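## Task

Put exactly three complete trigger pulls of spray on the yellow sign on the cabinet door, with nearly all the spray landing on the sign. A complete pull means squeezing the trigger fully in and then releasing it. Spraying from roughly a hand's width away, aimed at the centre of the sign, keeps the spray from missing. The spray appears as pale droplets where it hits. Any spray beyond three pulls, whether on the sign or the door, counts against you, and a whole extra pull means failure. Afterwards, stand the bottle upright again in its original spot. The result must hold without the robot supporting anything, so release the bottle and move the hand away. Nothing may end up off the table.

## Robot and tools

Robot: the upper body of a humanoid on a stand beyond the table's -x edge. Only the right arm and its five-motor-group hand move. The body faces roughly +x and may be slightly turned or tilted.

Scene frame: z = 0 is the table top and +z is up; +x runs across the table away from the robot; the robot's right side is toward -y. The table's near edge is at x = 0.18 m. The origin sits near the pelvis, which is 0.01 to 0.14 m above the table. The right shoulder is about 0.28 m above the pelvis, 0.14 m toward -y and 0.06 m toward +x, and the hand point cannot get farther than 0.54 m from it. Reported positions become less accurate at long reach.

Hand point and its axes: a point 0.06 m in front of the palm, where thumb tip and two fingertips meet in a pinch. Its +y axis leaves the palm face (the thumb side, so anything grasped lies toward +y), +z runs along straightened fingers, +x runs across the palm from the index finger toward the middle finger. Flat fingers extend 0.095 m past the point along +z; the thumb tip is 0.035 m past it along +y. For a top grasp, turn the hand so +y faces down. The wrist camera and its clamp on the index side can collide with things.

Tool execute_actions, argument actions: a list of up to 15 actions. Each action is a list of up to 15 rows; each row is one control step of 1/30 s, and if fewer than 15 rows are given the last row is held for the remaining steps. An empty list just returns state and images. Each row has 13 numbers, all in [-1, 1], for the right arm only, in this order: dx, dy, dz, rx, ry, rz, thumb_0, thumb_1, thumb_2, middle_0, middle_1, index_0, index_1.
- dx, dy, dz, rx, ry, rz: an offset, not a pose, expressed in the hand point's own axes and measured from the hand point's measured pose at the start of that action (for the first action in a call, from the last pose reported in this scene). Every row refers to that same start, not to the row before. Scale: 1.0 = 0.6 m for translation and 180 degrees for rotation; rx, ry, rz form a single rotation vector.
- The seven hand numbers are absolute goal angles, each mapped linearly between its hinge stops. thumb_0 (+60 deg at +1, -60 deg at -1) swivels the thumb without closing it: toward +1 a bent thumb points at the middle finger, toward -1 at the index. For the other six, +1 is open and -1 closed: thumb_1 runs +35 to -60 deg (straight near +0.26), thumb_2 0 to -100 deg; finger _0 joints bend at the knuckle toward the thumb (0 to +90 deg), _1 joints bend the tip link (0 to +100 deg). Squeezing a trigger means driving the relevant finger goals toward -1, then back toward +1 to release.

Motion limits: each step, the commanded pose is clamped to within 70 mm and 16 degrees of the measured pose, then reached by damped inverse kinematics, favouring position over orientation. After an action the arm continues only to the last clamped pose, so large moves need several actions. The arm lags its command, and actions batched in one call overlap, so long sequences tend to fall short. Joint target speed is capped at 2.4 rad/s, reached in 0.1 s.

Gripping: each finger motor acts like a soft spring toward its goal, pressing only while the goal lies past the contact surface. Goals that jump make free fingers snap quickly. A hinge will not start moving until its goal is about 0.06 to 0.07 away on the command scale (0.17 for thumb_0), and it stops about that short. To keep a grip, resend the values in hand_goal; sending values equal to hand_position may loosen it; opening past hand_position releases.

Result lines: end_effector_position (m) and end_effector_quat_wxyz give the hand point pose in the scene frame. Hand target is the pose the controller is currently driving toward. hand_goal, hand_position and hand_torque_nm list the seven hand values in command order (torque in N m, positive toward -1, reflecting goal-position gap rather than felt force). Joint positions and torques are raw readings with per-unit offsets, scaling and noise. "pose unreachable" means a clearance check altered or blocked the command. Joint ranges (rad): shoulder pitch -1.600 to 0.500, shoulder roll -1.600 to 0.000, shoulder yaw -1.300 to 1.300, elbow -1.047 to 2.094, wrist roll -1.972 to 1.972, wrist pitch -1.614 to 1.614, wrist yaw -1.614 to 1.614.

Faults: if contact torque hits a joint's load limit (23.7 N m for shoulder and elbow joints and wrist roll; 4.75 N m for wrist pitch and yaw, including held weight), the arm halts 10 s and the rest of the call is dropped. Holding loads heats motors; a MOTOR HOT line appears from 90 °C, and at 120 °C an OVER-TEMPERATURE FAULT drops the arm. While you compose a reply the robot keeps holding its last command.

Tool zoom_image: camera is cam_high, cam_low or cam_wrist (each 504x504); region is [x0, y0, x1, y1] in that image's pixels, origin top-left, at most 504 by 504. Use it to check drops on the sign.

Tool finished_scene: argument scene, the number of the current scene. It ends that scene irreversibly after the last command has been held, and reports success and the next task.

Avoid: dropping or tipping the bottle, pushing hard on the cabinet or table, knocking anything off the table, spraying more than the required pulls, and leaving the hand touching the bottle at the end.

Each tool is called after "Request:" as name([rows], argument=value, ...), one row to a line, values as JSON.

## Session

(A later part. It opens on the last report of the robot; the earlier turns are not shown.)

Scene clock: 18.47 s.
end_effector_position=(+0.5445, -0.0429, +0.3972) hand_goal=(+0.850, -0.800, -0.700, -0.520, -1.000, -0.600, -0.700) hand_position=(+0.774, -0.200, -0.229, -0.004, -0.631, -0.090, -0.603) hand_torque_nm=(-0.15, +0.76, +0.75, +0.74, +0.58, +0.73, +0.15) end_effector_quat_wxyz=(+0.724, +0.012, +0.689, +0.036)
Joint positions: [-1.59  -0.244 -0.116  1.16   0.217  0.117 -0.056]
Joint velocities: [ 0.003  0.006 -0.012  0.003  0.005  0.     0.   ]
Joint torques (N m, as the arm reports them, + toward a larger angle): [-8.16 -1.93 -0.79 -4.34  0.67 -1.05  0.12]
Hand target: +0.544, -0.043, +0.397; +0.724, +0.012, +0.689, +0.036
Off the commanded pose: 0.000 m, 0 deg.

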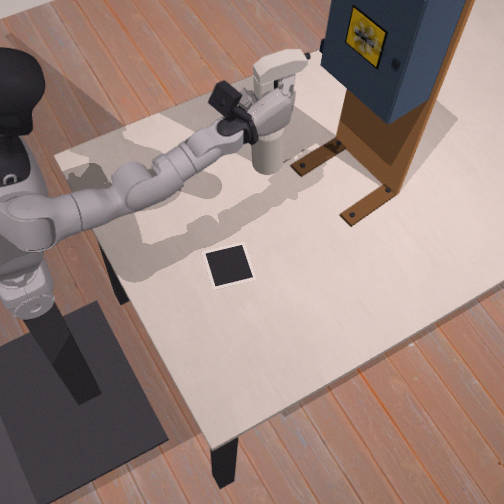

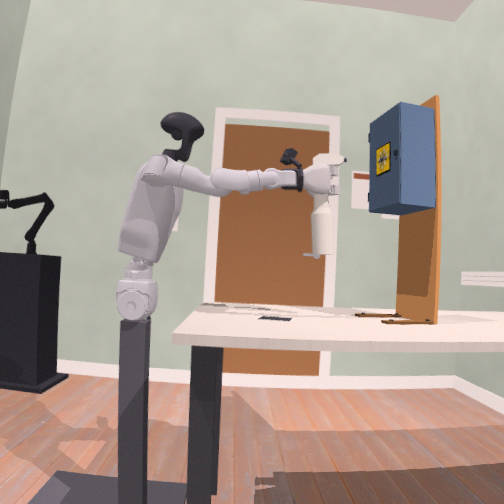

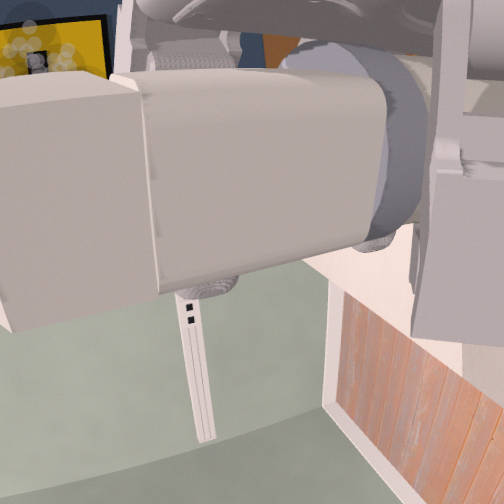

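Trigger is flat against the neck — fully in. Third pull, then release.

Request:
execute_actions([
  [[0,0,0,0,0,0,0.85,-0.8,-0.7,-0.52,-1,-0.4,-0.65],[0,0,0,0,0,0,0.85,-0.8,-0.7,-0.52,-1,-0.1,-0.6],[0,0,0,0,0,0,0.85,-0.8,-0.7,-0.52,-1,0.0,-0.5],[0,0,0,0,0,0,0.85,-0.8,-0.7,-0.52,-1,0.1,-0.4],[0,0,0,0,0,0,0.85,-0.8,-0.7,-0.52,-1,0.2,-0.3],[0,0,0,0,0,0,0.85,-0.8,-0.7,-0.52,-1,0.3,-0.2],[0,0,0,0,0,0,0.85,-0.8,-0.7,-0.52,-1,0.4,-0.1],[0,0,0,0,0,0,0.85,-0.8,-0.7,-0.52,-1,0.5,-0.1],[0,0,0,0,0,0,0.85,-0.8,-0.7,-0.52,-1,0.55,-0.1]],
  [[0,0,0,0,0,0,0.85,-0.8,-0.7,-0.52,-1,0.4,-0.2],[0,0,0,0,0,0,0.85,-0.8,-0.7,-0.52,-1,0.3,-0.3],[0,0,0,0,0,0,0.85,-0.8,-0.7,-0.52,-1,0.2,-0.4],[0,0,0,0,0,0,0.85,-0.8,-0.7,-0.52,-1,0.15,-0.5],[0,0,0,0,0,0,0.85,-0.8,-0.7,-0.52,-1,0.1,-0.6],[0,0,0,0,0,0,0.85,-0.8,-0.7,-0.52,-1,0.05,-0.7],[0,0,0,0,0,0,0.85,-0.8,-0.7,-0.52,-1,0.0,-0.7],[0,0,0,0,0,0,0.85,-0.8,-0.7,-0.52,-1,-0.07,-0.7],[0,0,0,0,0,0,0.85,-0.8,-0.7,-0.52,-1,-0.14,-0.7],[0,0,0,0,0,0,0.85,-0.8,-0.7,-0.52,-1,-0.22,-0.7],[0,0,0,0,0,0,0.85,-0.8,-0.7,-0.52,-1,-0.3,-0.7],[0,0,0,0,0,0,0.85,-0.8,-0.7,-0.52,-1,-0.45,-0.7],[0,0,0,0,0,0,0.85,-0.8,-0.7,-0.52,-1,-0.6,-0.7]],
])

Request:
zoom_image(camera="cam_high", region=[235, 0, 415, 180])

Scene clock: 20.03 s.
end_effector_position=(+0.5444, -0.0428, +0.3972) hand_goal=(+0.850, -0.800, -0.700, -0.520, -1.000, -0.600, -0.700) hand_position=(+0.774, -0.200, -0.229, -0.005, -0.631, -0.091, -0.603) hand_torque_nm=(-0.15, +0.76, +0.75, +0.74, +0.58, +0.73, +0.15) end_effector_quat_wxyz=(+0.724, +0.012, +0.689, +0.036)
Joint positions: [-1.59  -0.244 -0.116  1.16   0.217  0.117 -0.056]
Joint velocities: [-0.006 -0.025  0.008  0.    -0.006  0.     0.   ]
Joint torques (N m, as the arm reports them, + toward a larger angle): [-8.21 -1.98 -0.8  -4.45  0.61 -1.05  0.11]
Hand target: +0.544, -0.043, +0.397; +0.724, +0.012, +0.689, +0.036
Off the commanded pose: 0.000 m, 0 deg.

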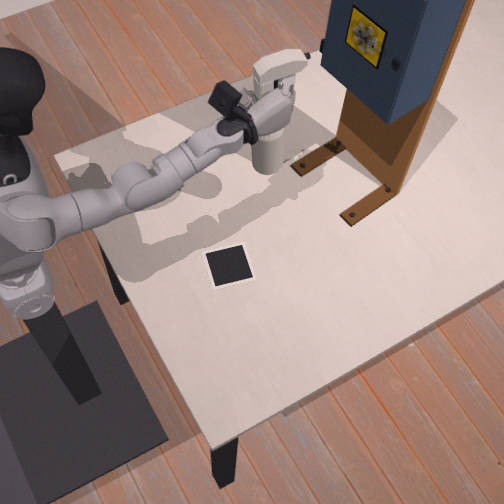

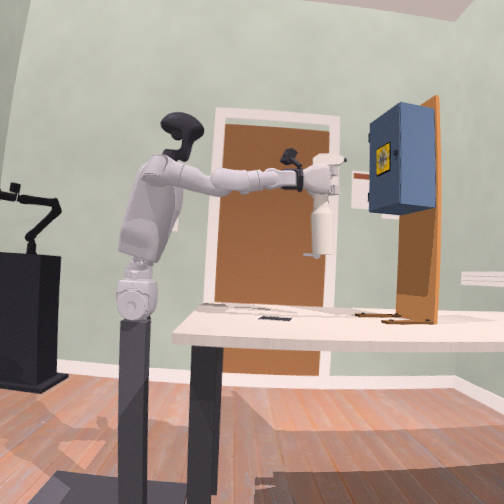

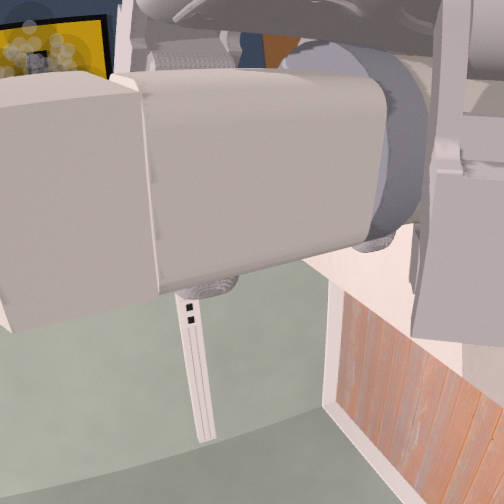

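Region (235, 0, 415, 180) of cam_high's 504x504 image, scaled by 2.800, with more detail than that image has.

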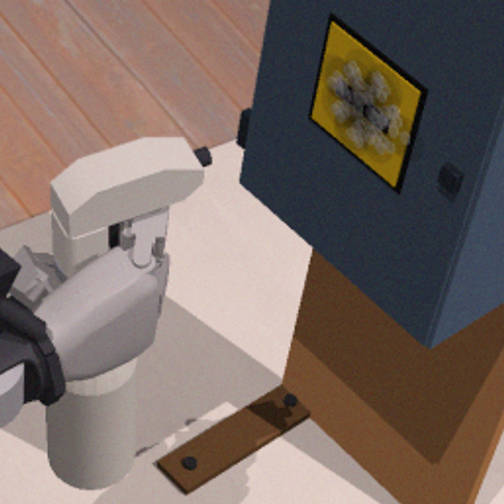

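Request:
execute_actions([
  [[0,0,0,0,0,0,0.85,-0.8,-0.7,-0.52,-1,-0.3,-0.65],[0,0,0,0,0,0,0.85,-0.8,-0.7,-0.52,-1,0,-0.5],[0.003,-0.002,-0.003,0.001,0,0,0.85,-0.8,-0.7,-0.52,-1,0.15,-0.35],[0.008,-0.006,-0.008,0.002,0,0,0.85,-0.8,-0.7,-0.52,-1,0.3,-0.2],[0.015,-0.011,-0.014,0.004,0.001,0,0.85,-0.8,-0.7,-0.52,-1,0.45,-0.05],[0.024,-0.017,-0.022,0.006,0.002,0,0.85,-0.8,-0.7,-0.52,-1,0.6,0.1],[0.034,-0.025,-0.031,0.009,0.002,0,0.85,-0.8,-0.7,-0.52,-1,0.7,0.25],[0.045,-0.033,-0.041,0.012,0.003,0,0.85,-0.8,-0.7,-0.52,-1,0.8,0.4],[0.056,-0.041,-0.051,0.015,0.004,0,0.85,-0.8,-0.7,-0.52,-1,0.9,0.55],[0.068,-0.05,-0.061,0.018,0.005,0,0.85,-0.8,-0.7,-0.52,-1,1,0.7],[0.08,-0.059,-0.072,0.021,0.006,0,0.85,-0.8,-0.7,-0.52,-1,1,0.85],[0.092,-0.068,-0.083,0.024,0.006,0,0.85,-0.8,-0.7,-0.52,-1,1,1],[0.104,-0.076,-0.094,0.027,0.007,0,0.85,-0.8,-0.7,-0.52,-1,1,1],[0.116,-0.085,-0.105,0.03,0.008,0,0.85,-0.8,-0.7,-0.52,-1,1,1],[0.128,-0.094,-0.115,0.033,0.009,0,0.85,-0.8,-0.7,-0.52,-1,1,1]],
  [[0.04,-0.03,-0.036,0.01,0.003,0,0.85,-0.8,-0.7,-0.52,-1,1,1],[0.052,-0.04,-0.046,0.013,0.004,0,0.85,-0.8,-0.7,-0.52,-1,1,1],[0.064,-0.05,-0.056,0.016,0.004,0,0.85,-0.8,-0.7,-0.52,-1,1,1],[0.076,-0.06,-0.066,0.019,0.005,0,0.85,-0.8,-0.7,-0.52,-1,1,1],[0.088,-0.069,-0.075,0.022,0.006,0,0.85,-0.8,-0.7,-0.52,-1,1,1],[0.098,-0.077,-0.083,0.025,0.007,0,0.85,-0.8,-0.7,-0.52,-1,1,1],[0.107,-0.084,-0.09,0.027,0.007,0,0.85,-0.8,-0.7,-0.52,-1,1,1],[0.114,-0.09,-0.096,0.029,0.008,0,0.85,-0.8,-0.7,-0.52,-1,1,1],[0.12,-0.095,-0.1,0.031,0.008,0,0.85,-0.8,-0.7,-0.52,-1,1,1],[0.124,-0.098,-0.103,0.032,0.008,0,0.85,-0.8,-0.7,-0.52,-1,1,1]],
])

Scene clock: 21.60 s.
end_effector_position=(+0.4583, -0.1487, +0.2423) hand_goal=(+0.850, -0.800, -0.700, -0.520, -1.000, +1.000, +1.000) hand_position=(+0.774, -0.200, -0.229, -0.005, -0.631, +0.946, +0.949) hand_torque_nm=(-0.15, +0.76, +0.75, +0.74, +0.58, -0.08, -0.08) end_effector_quat_wxyz=(+0.705, +0.052, +0.708, -0.006)
Joint positions: [-0.695 -0.319 -0.166  0.413  0.299  0.082  0.02 ]
Joint velocities: [-0.048  0.029  0.006 -0.078  0.006 -0.039  0.037]
Joint torques (N m, as the arm reports them, + toward a larger angle): [-6.87 -2.17 -1.7  -5.24  0.7  -1.32  0.24]
Hand target: +0.460, -0.145, +0.256; +0.719, +0.051, +0.693, +0.002
Off the commanded pose: 0.016 m, 3 deg.

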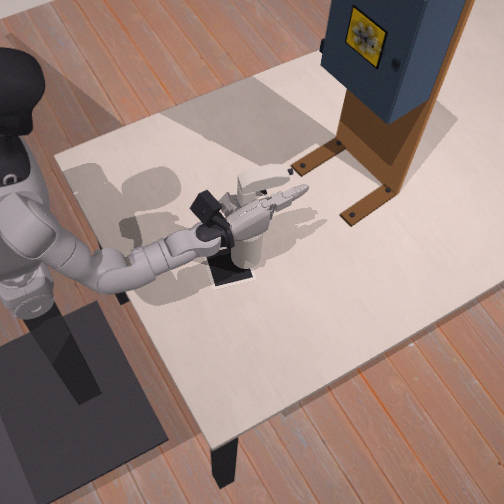

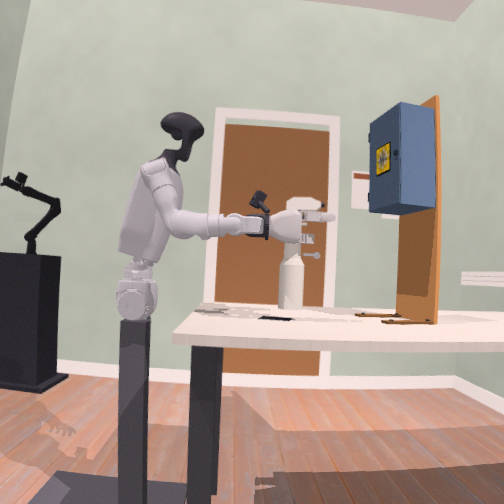

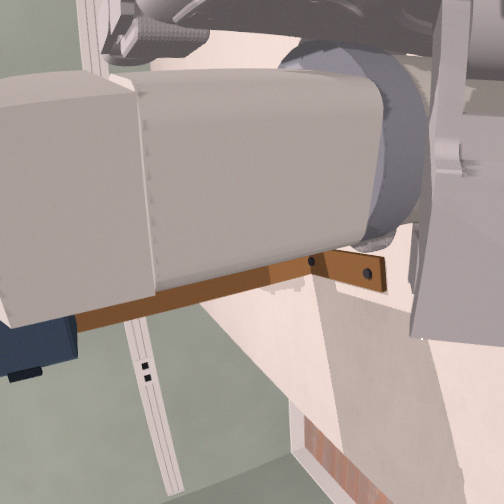

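Request:
execute_actions([
  [[-0.01,0.003,-0.005,0.001,0,0,0.85,-0.8,-0.7,-0.52,-1,1,1],[-0.006,0.004,-0.012,0.003,0,0,0.85,-0.8,-0.7,-0.52,-1,1,1],[-0.002,0.005,-0.02,0.005,0,0,0.85,-0.8,-0.7,-0.52,-1,1,1],[0.003,0.007,-0.028,0.007,0,0,0.85,-0.8,-0.7,-0.52,-1,1,1],[0.008,0.008,-0.035,0.009,0,0,0.85,-0.8,-0.7,-0.52,-1,1,1],[0.013,0.009,-0.041,0.01,0,0,0.85,-0.8,-0.7,-0.52,-1,1,1],[0.017,0.01,-0.046,0.011,0,0,0.85,-0.8,-0.7,-0.52,-1,1,1],[0.021,0.011,-0.049,0.012,0,0,0.85,-0.8,-0.7,-0.52,-1,1,1],[0.024,0.011,-0.05,0.012,0,0,0.85,-0.8,-0.7,-0.52,-1,1,1]],
])

Request:
zoom_image(camera="cam_low", region=[200, 190, 340, 330])

Request:
zoom_image(camera="cam_high", region=[140, 130, 340, 330])

Scene clock: 22.47 s.
end_effector_position=(+0.4269, -0.1415, +0.2217) hand_goal=(+0.850, -0.800, -0.700, -0.520, -1.000, +1.000, +1.000) hand_position=(+0.774, -0.200, -0.229, -0.005, -0.631, +0.946, +0.949) hand_torque_nm=(-0.15, +0.76, +0.75, +0.74, +0.58, -0.08, -0.08) end_effector_quat_wxyz=(+0.695, +0.069, +0.715, -0.018)
Joint positions: [-0.502 -0.26  -0.139  0.19   0.289  0.115 -0.063]
Joint velocities: [-0.083 -0.012 -0.014 -0.071  0.002 -0.043 -0.008]
Joint torques (N m, as the arm reports them, + toward a larger angle): [-5.01 -1.84 -1.54 -4.67  0.58 -1.15  0.03]
Hand target: +0.429, -0.141, +0.228; +0.703, +0.066, +0.707, -0.021
Off the commanded pose: 0.008 m, 1 deg.

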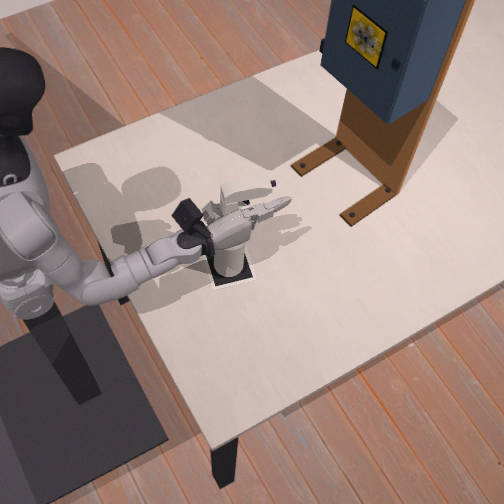

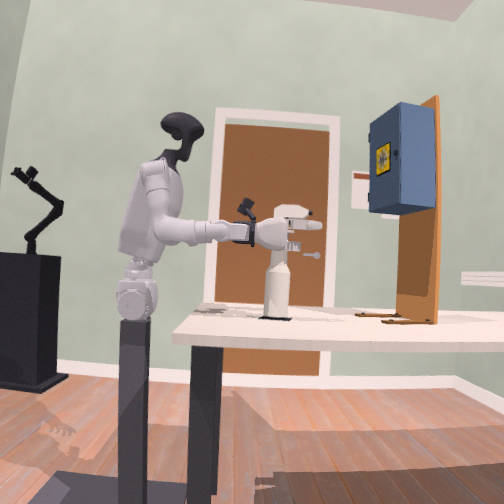

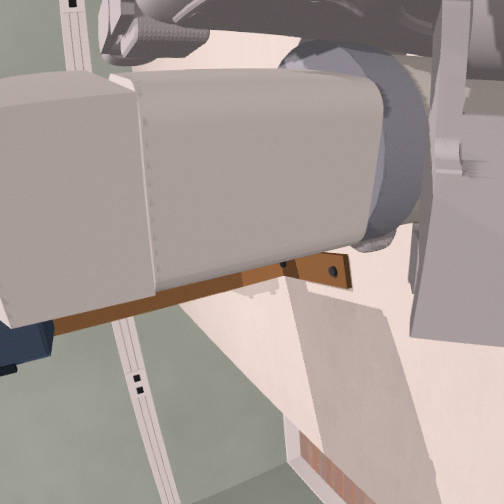

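Region (200, 190, 340, 330) of cam_low's 504x504 image, scaled by 3.600, with more detail than that image has.

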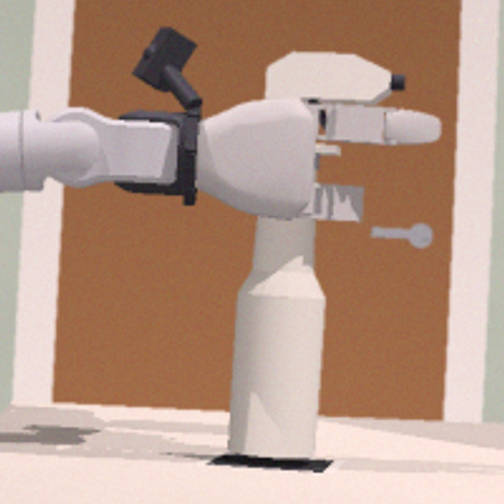

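Region (140, 130, 340, 330) of cam_high's 504x504 image, scaled by 2.520, with more detail than that image has.

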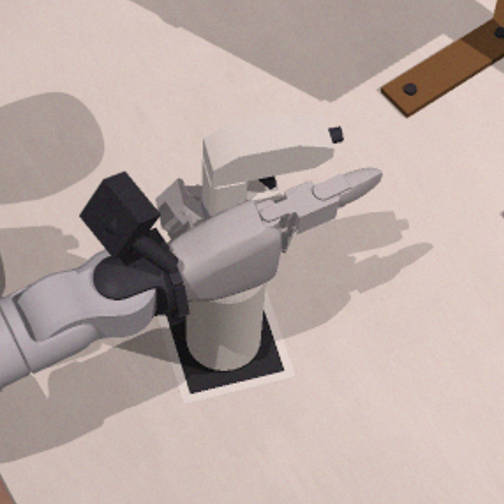

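Request:
execute_actions(actions=[])

Request:
zoom_image(camera="cam_low", region=[200, 190, 340, 330])

Request:
zoom_image(camera="cam_high", region=[140, 130, 340, 330])

Scene clock: 22.63 s.
end_effector_position=(+0.4287, -0.1401, +0.2290) hand_goal=(+0.850, -0.800, -0.700, -0.520, -1.000, +1.000, +1.000) hand_position=(+0.774, -0.200, -0.229, -0.005, -0.631, +0.946, +0.949) hand_torque_nm=(-0.15, +0.76, +0.75, +0.74, +0.58, -0.08, -0.08) end_effector_quat_wxyz=(+0.704, +0.067, +0.707, -0.017)
Joint positions: [-0.513 -0.261 -0.139  0.183  0.289  0.109 -0.063]
Joint velocities: [ 0.006 -0.002  0.011 -0.002 -0.002 -0.002  0.   ]
Joint torques (N m, as the arm reports them, + toward a larger angle): [-4.6  -1.89 -1.51 -4.31  0.5  -1.03  0.05]
Hand target: +0.429, -0.141, +0.228; +0.703, +0.066, +0.707, -0.021
Off the commanded pose: 0.001 m, 0 deg.

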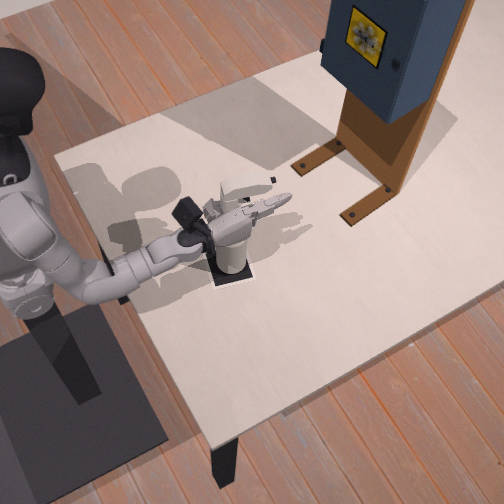

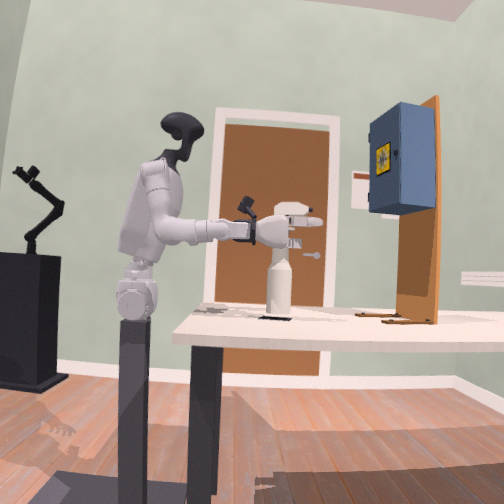

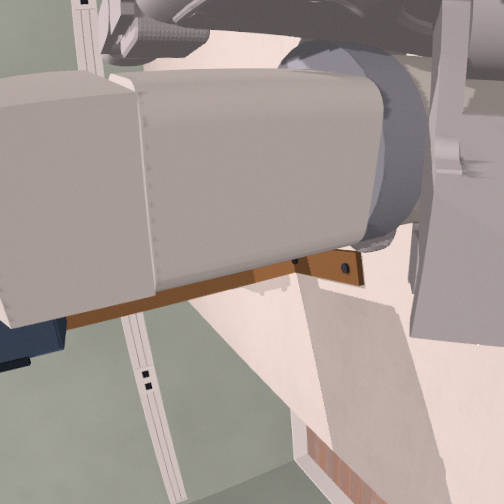

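Region (200, 190, 340, 330) of cam_low's 504x504 image, scaled by 3.600, with more detail than that image has.

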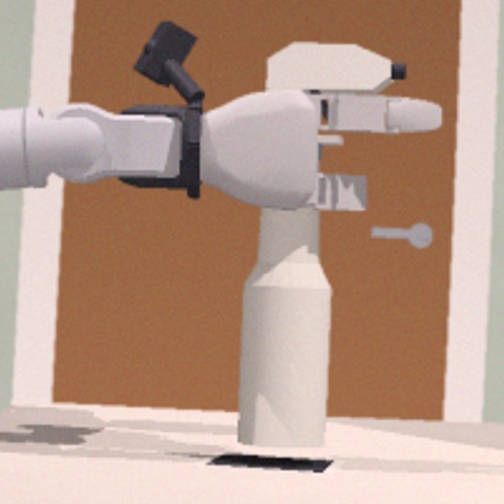

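Region (140, 130, 340, 330) of cam_high's 504x504 image, scaled by 2.520, with more detail than that image has.

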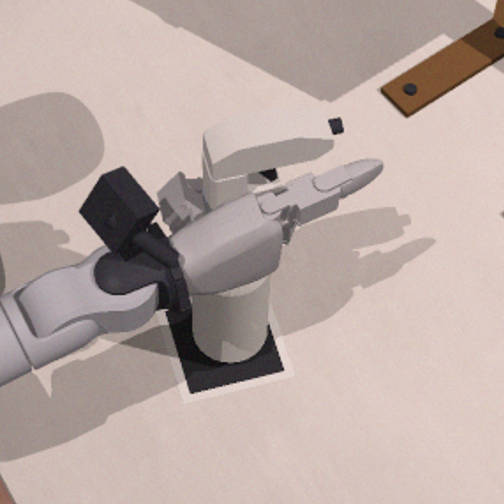

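Request:
execute_actions([
  [[0.001,0.002,-0.002,0,0.001,0,0.85,-0.8,-0.7,-0.52,-1,1,1],[0.002,0.004,-0.004,0,0.002,0,0.85,-0.8,-0.7,-0.52,-1,1,1],[0.004,0.006,-0.006,0,0.003,0,0.85,-0.8,-0.7,-0.52,-1,1,1],[0.006,0.007,-0.008,0,0.004,0,0.85,-0.8,-0.7,-0.52,-1,1,1],[0.008,0.007,-0.008,0,0.004,0,0.85,-0.8,-0.7,-0.52,-1,1,1],[0.01,0.007,-0.008,0,0.004,0,0.85,-0.8,-0.7,-0.52,-1,1,1],[0.012,0.007,-0.008,0,0.004,0,0.85,-0.8,-0.7,-0.52,-1,1,1],[0.014,0.007,-0.008,0,0.004,0,0.85,-0.8,-0.7,-0.52,-1,1,1],[0.016,0.007,-0.008,0,0.004,0,0.85,-0.8,-0.7,-0.52,-1,1,1],[0.018,0.007,-0.008,0,0.004,0,0.85,-0.8,-0.7,-0.52,-1,1,1],[0.0195,0.007,-0.008,0,0.004,0,0.85,-0.8,-0.7,-0.52,-1,1,1],[0.021,0.007,-0.008,0,0.004,0,0.85,-0.8,-0.7,-0.52,-1,1,1],[0.022,0.007,-0.008,0,0.004,0,0.85,-0.8,-0.7,-0.52,-1,1,1]],
])

Request:
zoom_image(camera="cam_low", region=[200, 190, 340, 330])

Request:
zoom_image(camera="cam_high", region=[140, 130, 340, 330])

Scene clock: 23.77 s.
end_effector_position=(+0.4247, -0.1364, +0.2169) hand_goal=(+0.850, -0.800, -0.700, -0.520, -1.000, +1.000, +1.000) hand_position=(+0.774, -0.200, -0.229, -0.005, -0.631, +0.946, +0.949) hand_torque_nm=(-0.15, +0.76, +0.75, +0.74, +0.58, -0.08, -0.08) end_effector_quat_wxyz=(+0.699, +0.070, +0.712, -0.018)
Joint positions: [-0.489 -0.242 -0.123  0.208  0.281  0.069 -0.072]
Joint velocities: [ 0.011 -0.002  0.003  0.067 -0.003 -0.066  0.003]
Joint torques (N m, as the arm reports them, + toward a larger angle): [-4.59 -1.45 -1.3  -4.32  0.54 -1.15  0.21]
Hand target: +0.424, -0.135, +0.216; +0.699, +0.067, +0.711, -0.017
Off the commanded pose: 0.002 m, 0 deg.

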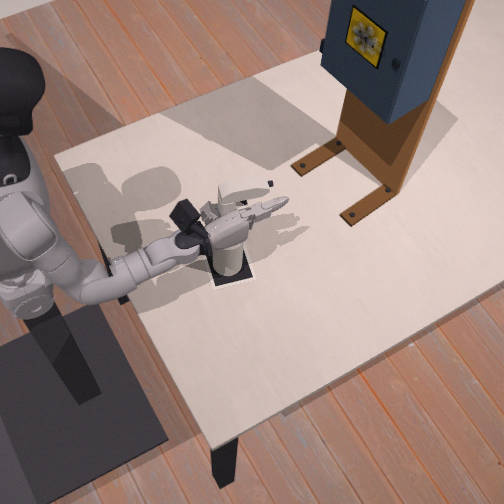

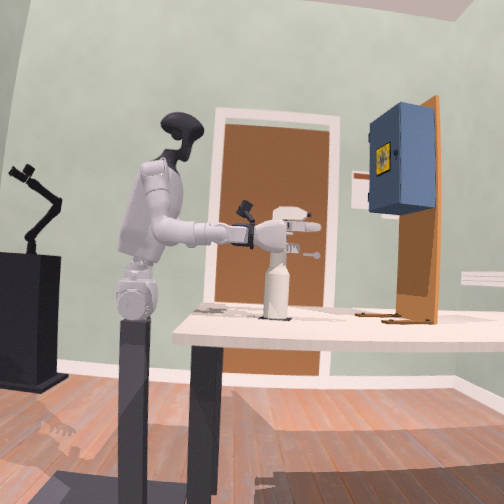

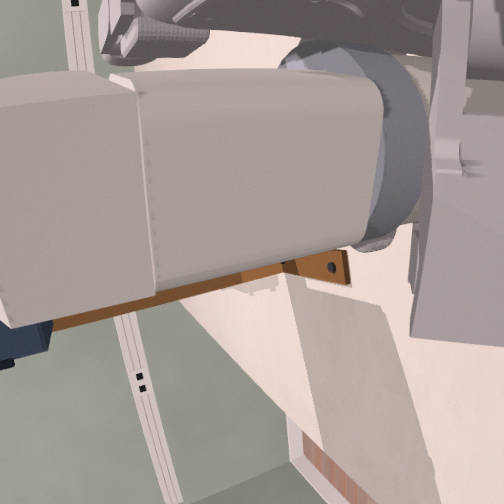

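Region (200, 190, 340, 330) of cam_low's 504x504 image, scaled by 3.600, with more detail than that image has.

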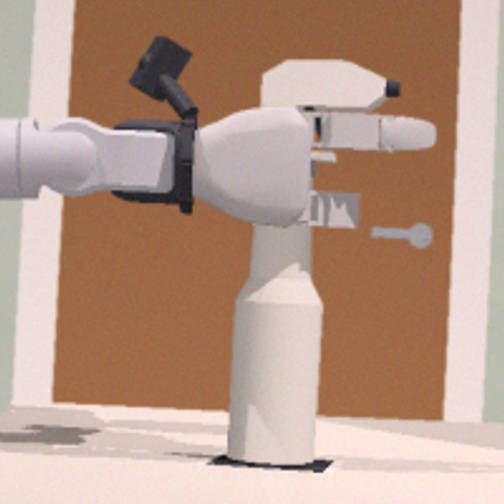

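Region (140, 130, 340, 330) of cam_high's 504x504 image, scaled by 2.520, with more detail than that image has.

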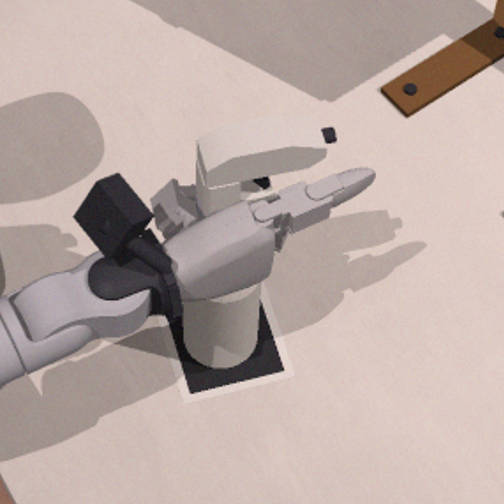

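Request:
execute_actions([
  [[0.002,0,0.001,0,0,0,0.85,-0.8,-0.7,-0.52,-1,1,1],[0.003,0,0.002,0,0,0,0.85,-0.8,-0.7,-0.52,-1,1,1],[0.004,0,0.003,0,0,0,0.85,-0.8,-0.7,-0.52,-1,1,1],[0.005,0,0.003,0,0,0,0.85,-0.8,-0.7,-0.52,-1,1,1],[0.006,0,0.003,0,0,0,0.85,-0.8,-0.7,-0.52,-1,1,1],[0.006,0,0.003,0,0,0,0.85,-0.8,-0.7,-0.52,-1,1,1],[0.006,0,0.003,0,0,0,0.85,-0.8,-0.7,-0.52,-1,1,1],[0.006,0,0.003,0,0,0,0.85,-0.8,-0.7,-0.52,-1,1,1],[0.006,0,0.003,0,0,0,0.85,-0.7,-0.62,-0.44,-0.94,1,1],[0.006,0,0.003,0,0,0,0.85,-0.6,-0.54,-0.36,-0.88,1,1],[0.006,0,0.003,0,0,0,0.85,-0.5,-0.46,-0.28,-0.82,1,1],[0.006,0,0.003,0,0,0,0.85,-0.4,-0.38,-0.2,-0.76,1,1],[0.006,0,0.003,0,0,0,0.85,-0.33,-0.32,-0.13,-0.71,1,1],[0.006,0,0.003,0,0,0,0.85,-0.27,-0.28,-0.07,-0.67,1,1],[0.006,0,0.003,0,0,0,0.85,-0.22,-0.24,-0.02,-0.64,1,1]],
  [[0,0,0,0,0,0,0.85,-0.15,-0.15,0.05,-0.55,1,1],[0,0,0,0,0,0,0.85,-0.1,-0.05,0.12,-0.45,1,1],[0,0,0,0,0,0,0.85,-0.05,0.05,0.2,-0.33,1,1],[0,0,0,0,0,0,0.85,0.0,0.17,0.3,-0.2,1,1],[0,0,0,0,0,0,0.85,0.05,0.3,0.4,-0.05,1,1],[0,0,0,0,0,0,0.85,0.1,0.42,0.5,0.1,1,1],[0,0,0,0,0,0,0.85,0.15,0.54,0.6,0.25,1,1],[0,0,0,0,0,0,0.85,0.2,0.66,0.7,0.4,1,1],[0,0,0,0,0,0,0.85,0.25,0.78,0.8,0.55,1,1],[0,0,0,0,0,0,0.85,0.3,0.9,0.9,0.7,1,1],[0,0,0,0,0,0,0.85,0.33,1,1,0.85,1,1],[0,0,0,0,0,0,0.85,0.33,1,1,1,1,1]],
])

Request:
zoom_image(camera="cam_low", region=[200, 190, 340, 330])

Request:
zoom_image(camera="cam_high", region=[140, 130, 340, 330])

Scene clock: 25.40 s.
end_effector_position=(+0.4265, -0.1374, +0.2143) hand_goal=(+0.850, +0.330, +1.000, +1.000, +1.000, +1.000, +1.000) hand_position=(+0.774, +0.243, +0.914, +0.916, +0.872, +0.946, +0.949) hand_torque_nm=(-0.15, -0.11, -0.08, -0.07, -0.06, -0.08, -0.08) end_effector_quat_wxyz=(+0.700, +0.072, +0.711, -0.018)
Joint positions: [-0.498 -0.242 -0.121  0.244  0.281  0.04  -0.071]
Joint velocities: [-0.003 -0.002  0.009  0.008  0.005  0.     0.   ]
Joint torques (N m, as the arm reports them, + toward a larger angle): [-4.1  -1.56 -1.25 -3.68  0.56 -0.77  0.11]
Hand target: +0.426, -0.137, +0.214; +0.700, +0.072, +0.711, -0.019
Off the commanded pose: 0.000 m, 0 deg.

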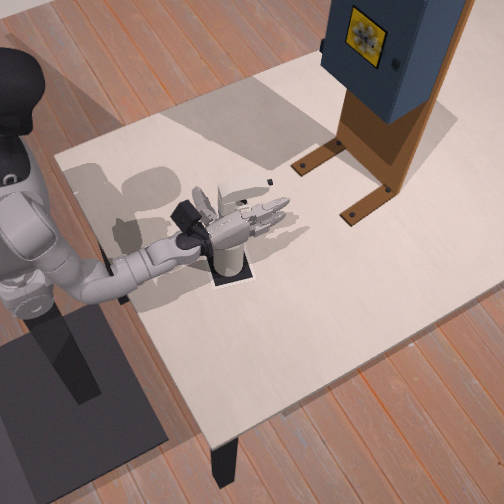

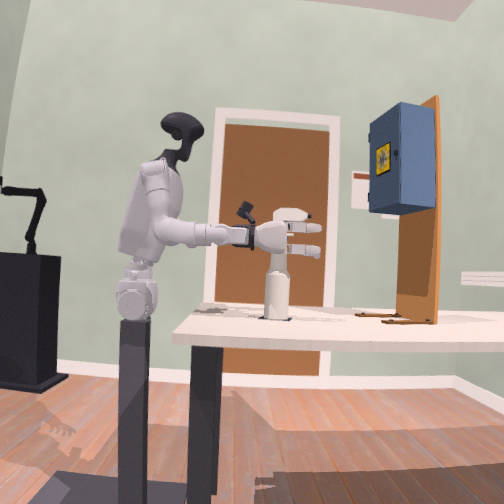

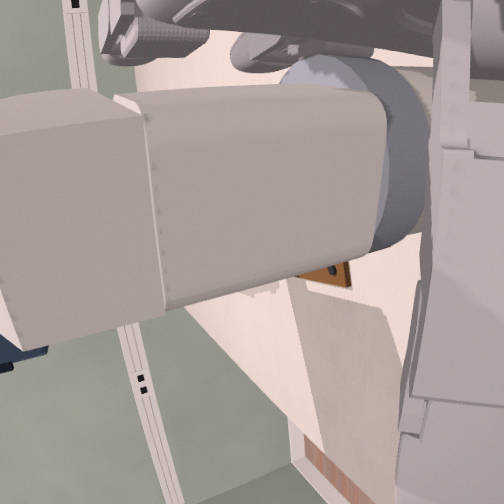

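Region (200, 190, 340, 330) of cam_low's 504x504 image, scaled by 3.600, with more detail than that image has.

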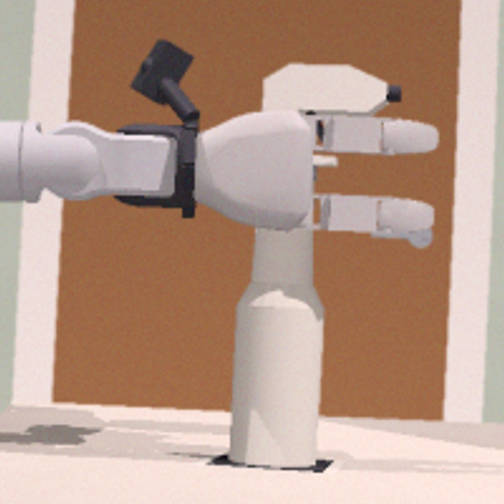

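Region (140, 130, 340, 330) of cam_high's 504x504 image, scaled by 2.520, with more detail than that image has.

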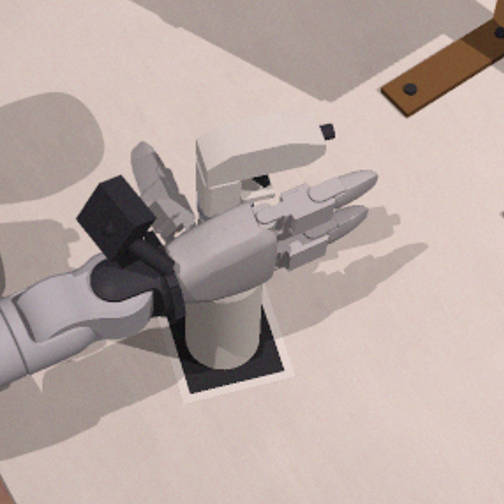

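Standing in place. Retreat.

Request:
execute_actions([
  [[0,-0.003,-0.003,0,0,0,0.85,0.33,1,1,1,1,1],[0,-0.007,-0.008,0,0,0,0.85,0.33,1,1,1,1,1],[0,-0.012,-0.014,0,0,0,0.85,0.33,1,1,1,1,1],[0,-0.018,-0.021,0,0,0,0.85,0.33,1,1,1,1,1],[0,-0.025,-0.029,0,0,0,0.85,0.33,1,1,1,1,1],[0,-0.033,-0.038,0,0,0,0.85,0.33,1,1,1,1,1],[0,-0.042,-0.047,0,0,0,0.85,0.33,1,1,1,1,1],[0,-0.051,-0.056,0,0,0,0.85,0.33,1,1,1,1,1],[0,-0.06,-0.065,0,0,0,0.85,0.33,1,1,1,1,1],[0,-0.07,-0.074,0,0,0,0.85,0.33,1,1,1,1,1],[0,-0.08,-0.083,0,0,0,0.85,0.33,1,1,1,1,1],[0,-0.09,-0.092,0,0,0,0.85,0.33,1,1,1,1,1],[0,-0.1,-0.1,0,0,0,0.85,0.33,1,1,1,1,1],[0,-0.11,-0.108,0,0,0,0.85,0.33,1,1,1,1,1],[0,-0.12,-0.116,0,0,0,0.85,0.33,1,1,1,1,1]],
  [[0,-0.03,-0.026,0,0,0,0.85,0.33,1,1,1,1,1],[0,-0.04,-0.034,0,0,0,0.85,0.33,1,1,1,1,1],[0,-0.05,-0.042,0,0,0,0.85,0.33,1,1,1,1,1],[0,-0.06,-0.05,0,0,0,0.85,0.33,1,1,1,1,1],[0,-0.07,-0.057,0,0,0,0.85,0.33,1,1,1,1,1],[0,-0.079,-0.063,0,0,0,0.85,0.33,1,1,1,1,1],[0,-0.087,-0.068,0,0,0,0.85,0.33,1,1,1,1,1],[0,-0.093,-0.072,0,0,0,0.85,0.33,1,1,1,1,1],[0,-0.097,-0.075,0,0,0,0.85,0.33,1,1,1,1,1],[0,-0.1,-0.077,0,0,0,0.85,0.33,1,1,1,1,1]],
])

Request:
zoom_image(camera="cam_high", region=[140, 130, 340, 330])

Scene clock: 26.83 s.
end_effector_position=(+0.3126, -0.2486, +0.2063) hand_goal=(+0.850, +0.330, +1.000, +1.000, +1.000, +1.000, +1.000) hand_position=(+0.774, +0.255, +0.946, +0.946, +0.949, +0.946, +0.949) hand_torque_nm=(-0.15, -0.11, -0.09, -0.08, -0.08, -0.08, -0.08) end_effector_quat_wxyz=(+0.699, +0.073, +0.711, -0.027)
Joint positions: [-0.    -0.438 -0.418  0.039  0.551 -0.048  0.279]
Joint velocities: [-0.003  0.002  0.    -0.005  0.    -0.005  0.04 ]
Joint torques (N m, as the arm reports them, + toward a larger angle): [-1.59 -2.8  -2.43 -3.11  0.8  -0.87  0.18]
Hand target: +0.313, -0.248, +0.208; +0.701, +0.073, +0.709, -0.024
Off the commanded pose: 0.005 m, 1 deg.

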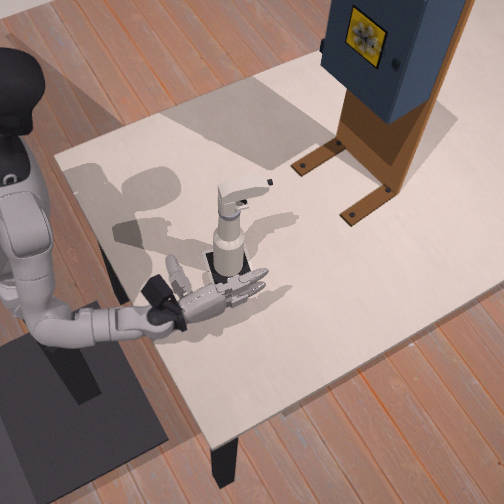

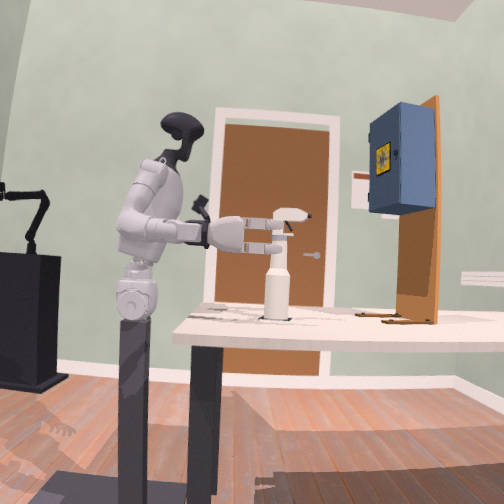

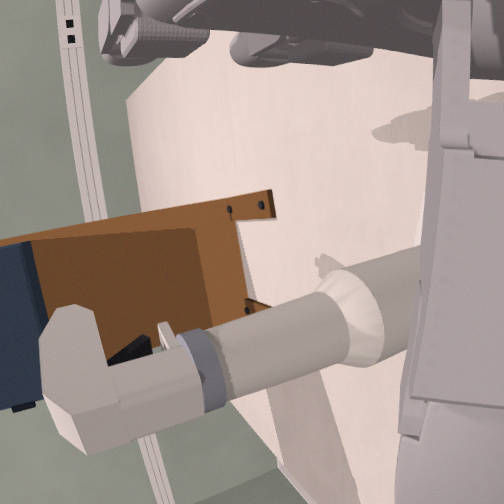

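Region (140, 130, 340, 330) of cam_high's 504x504 image, scaled by 2.520, with more detail than that image has.

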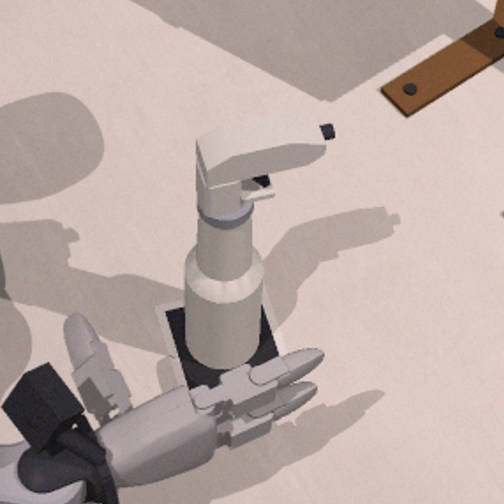

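Request:
finished_scene(scene=2)

The scene is finished: the task was done.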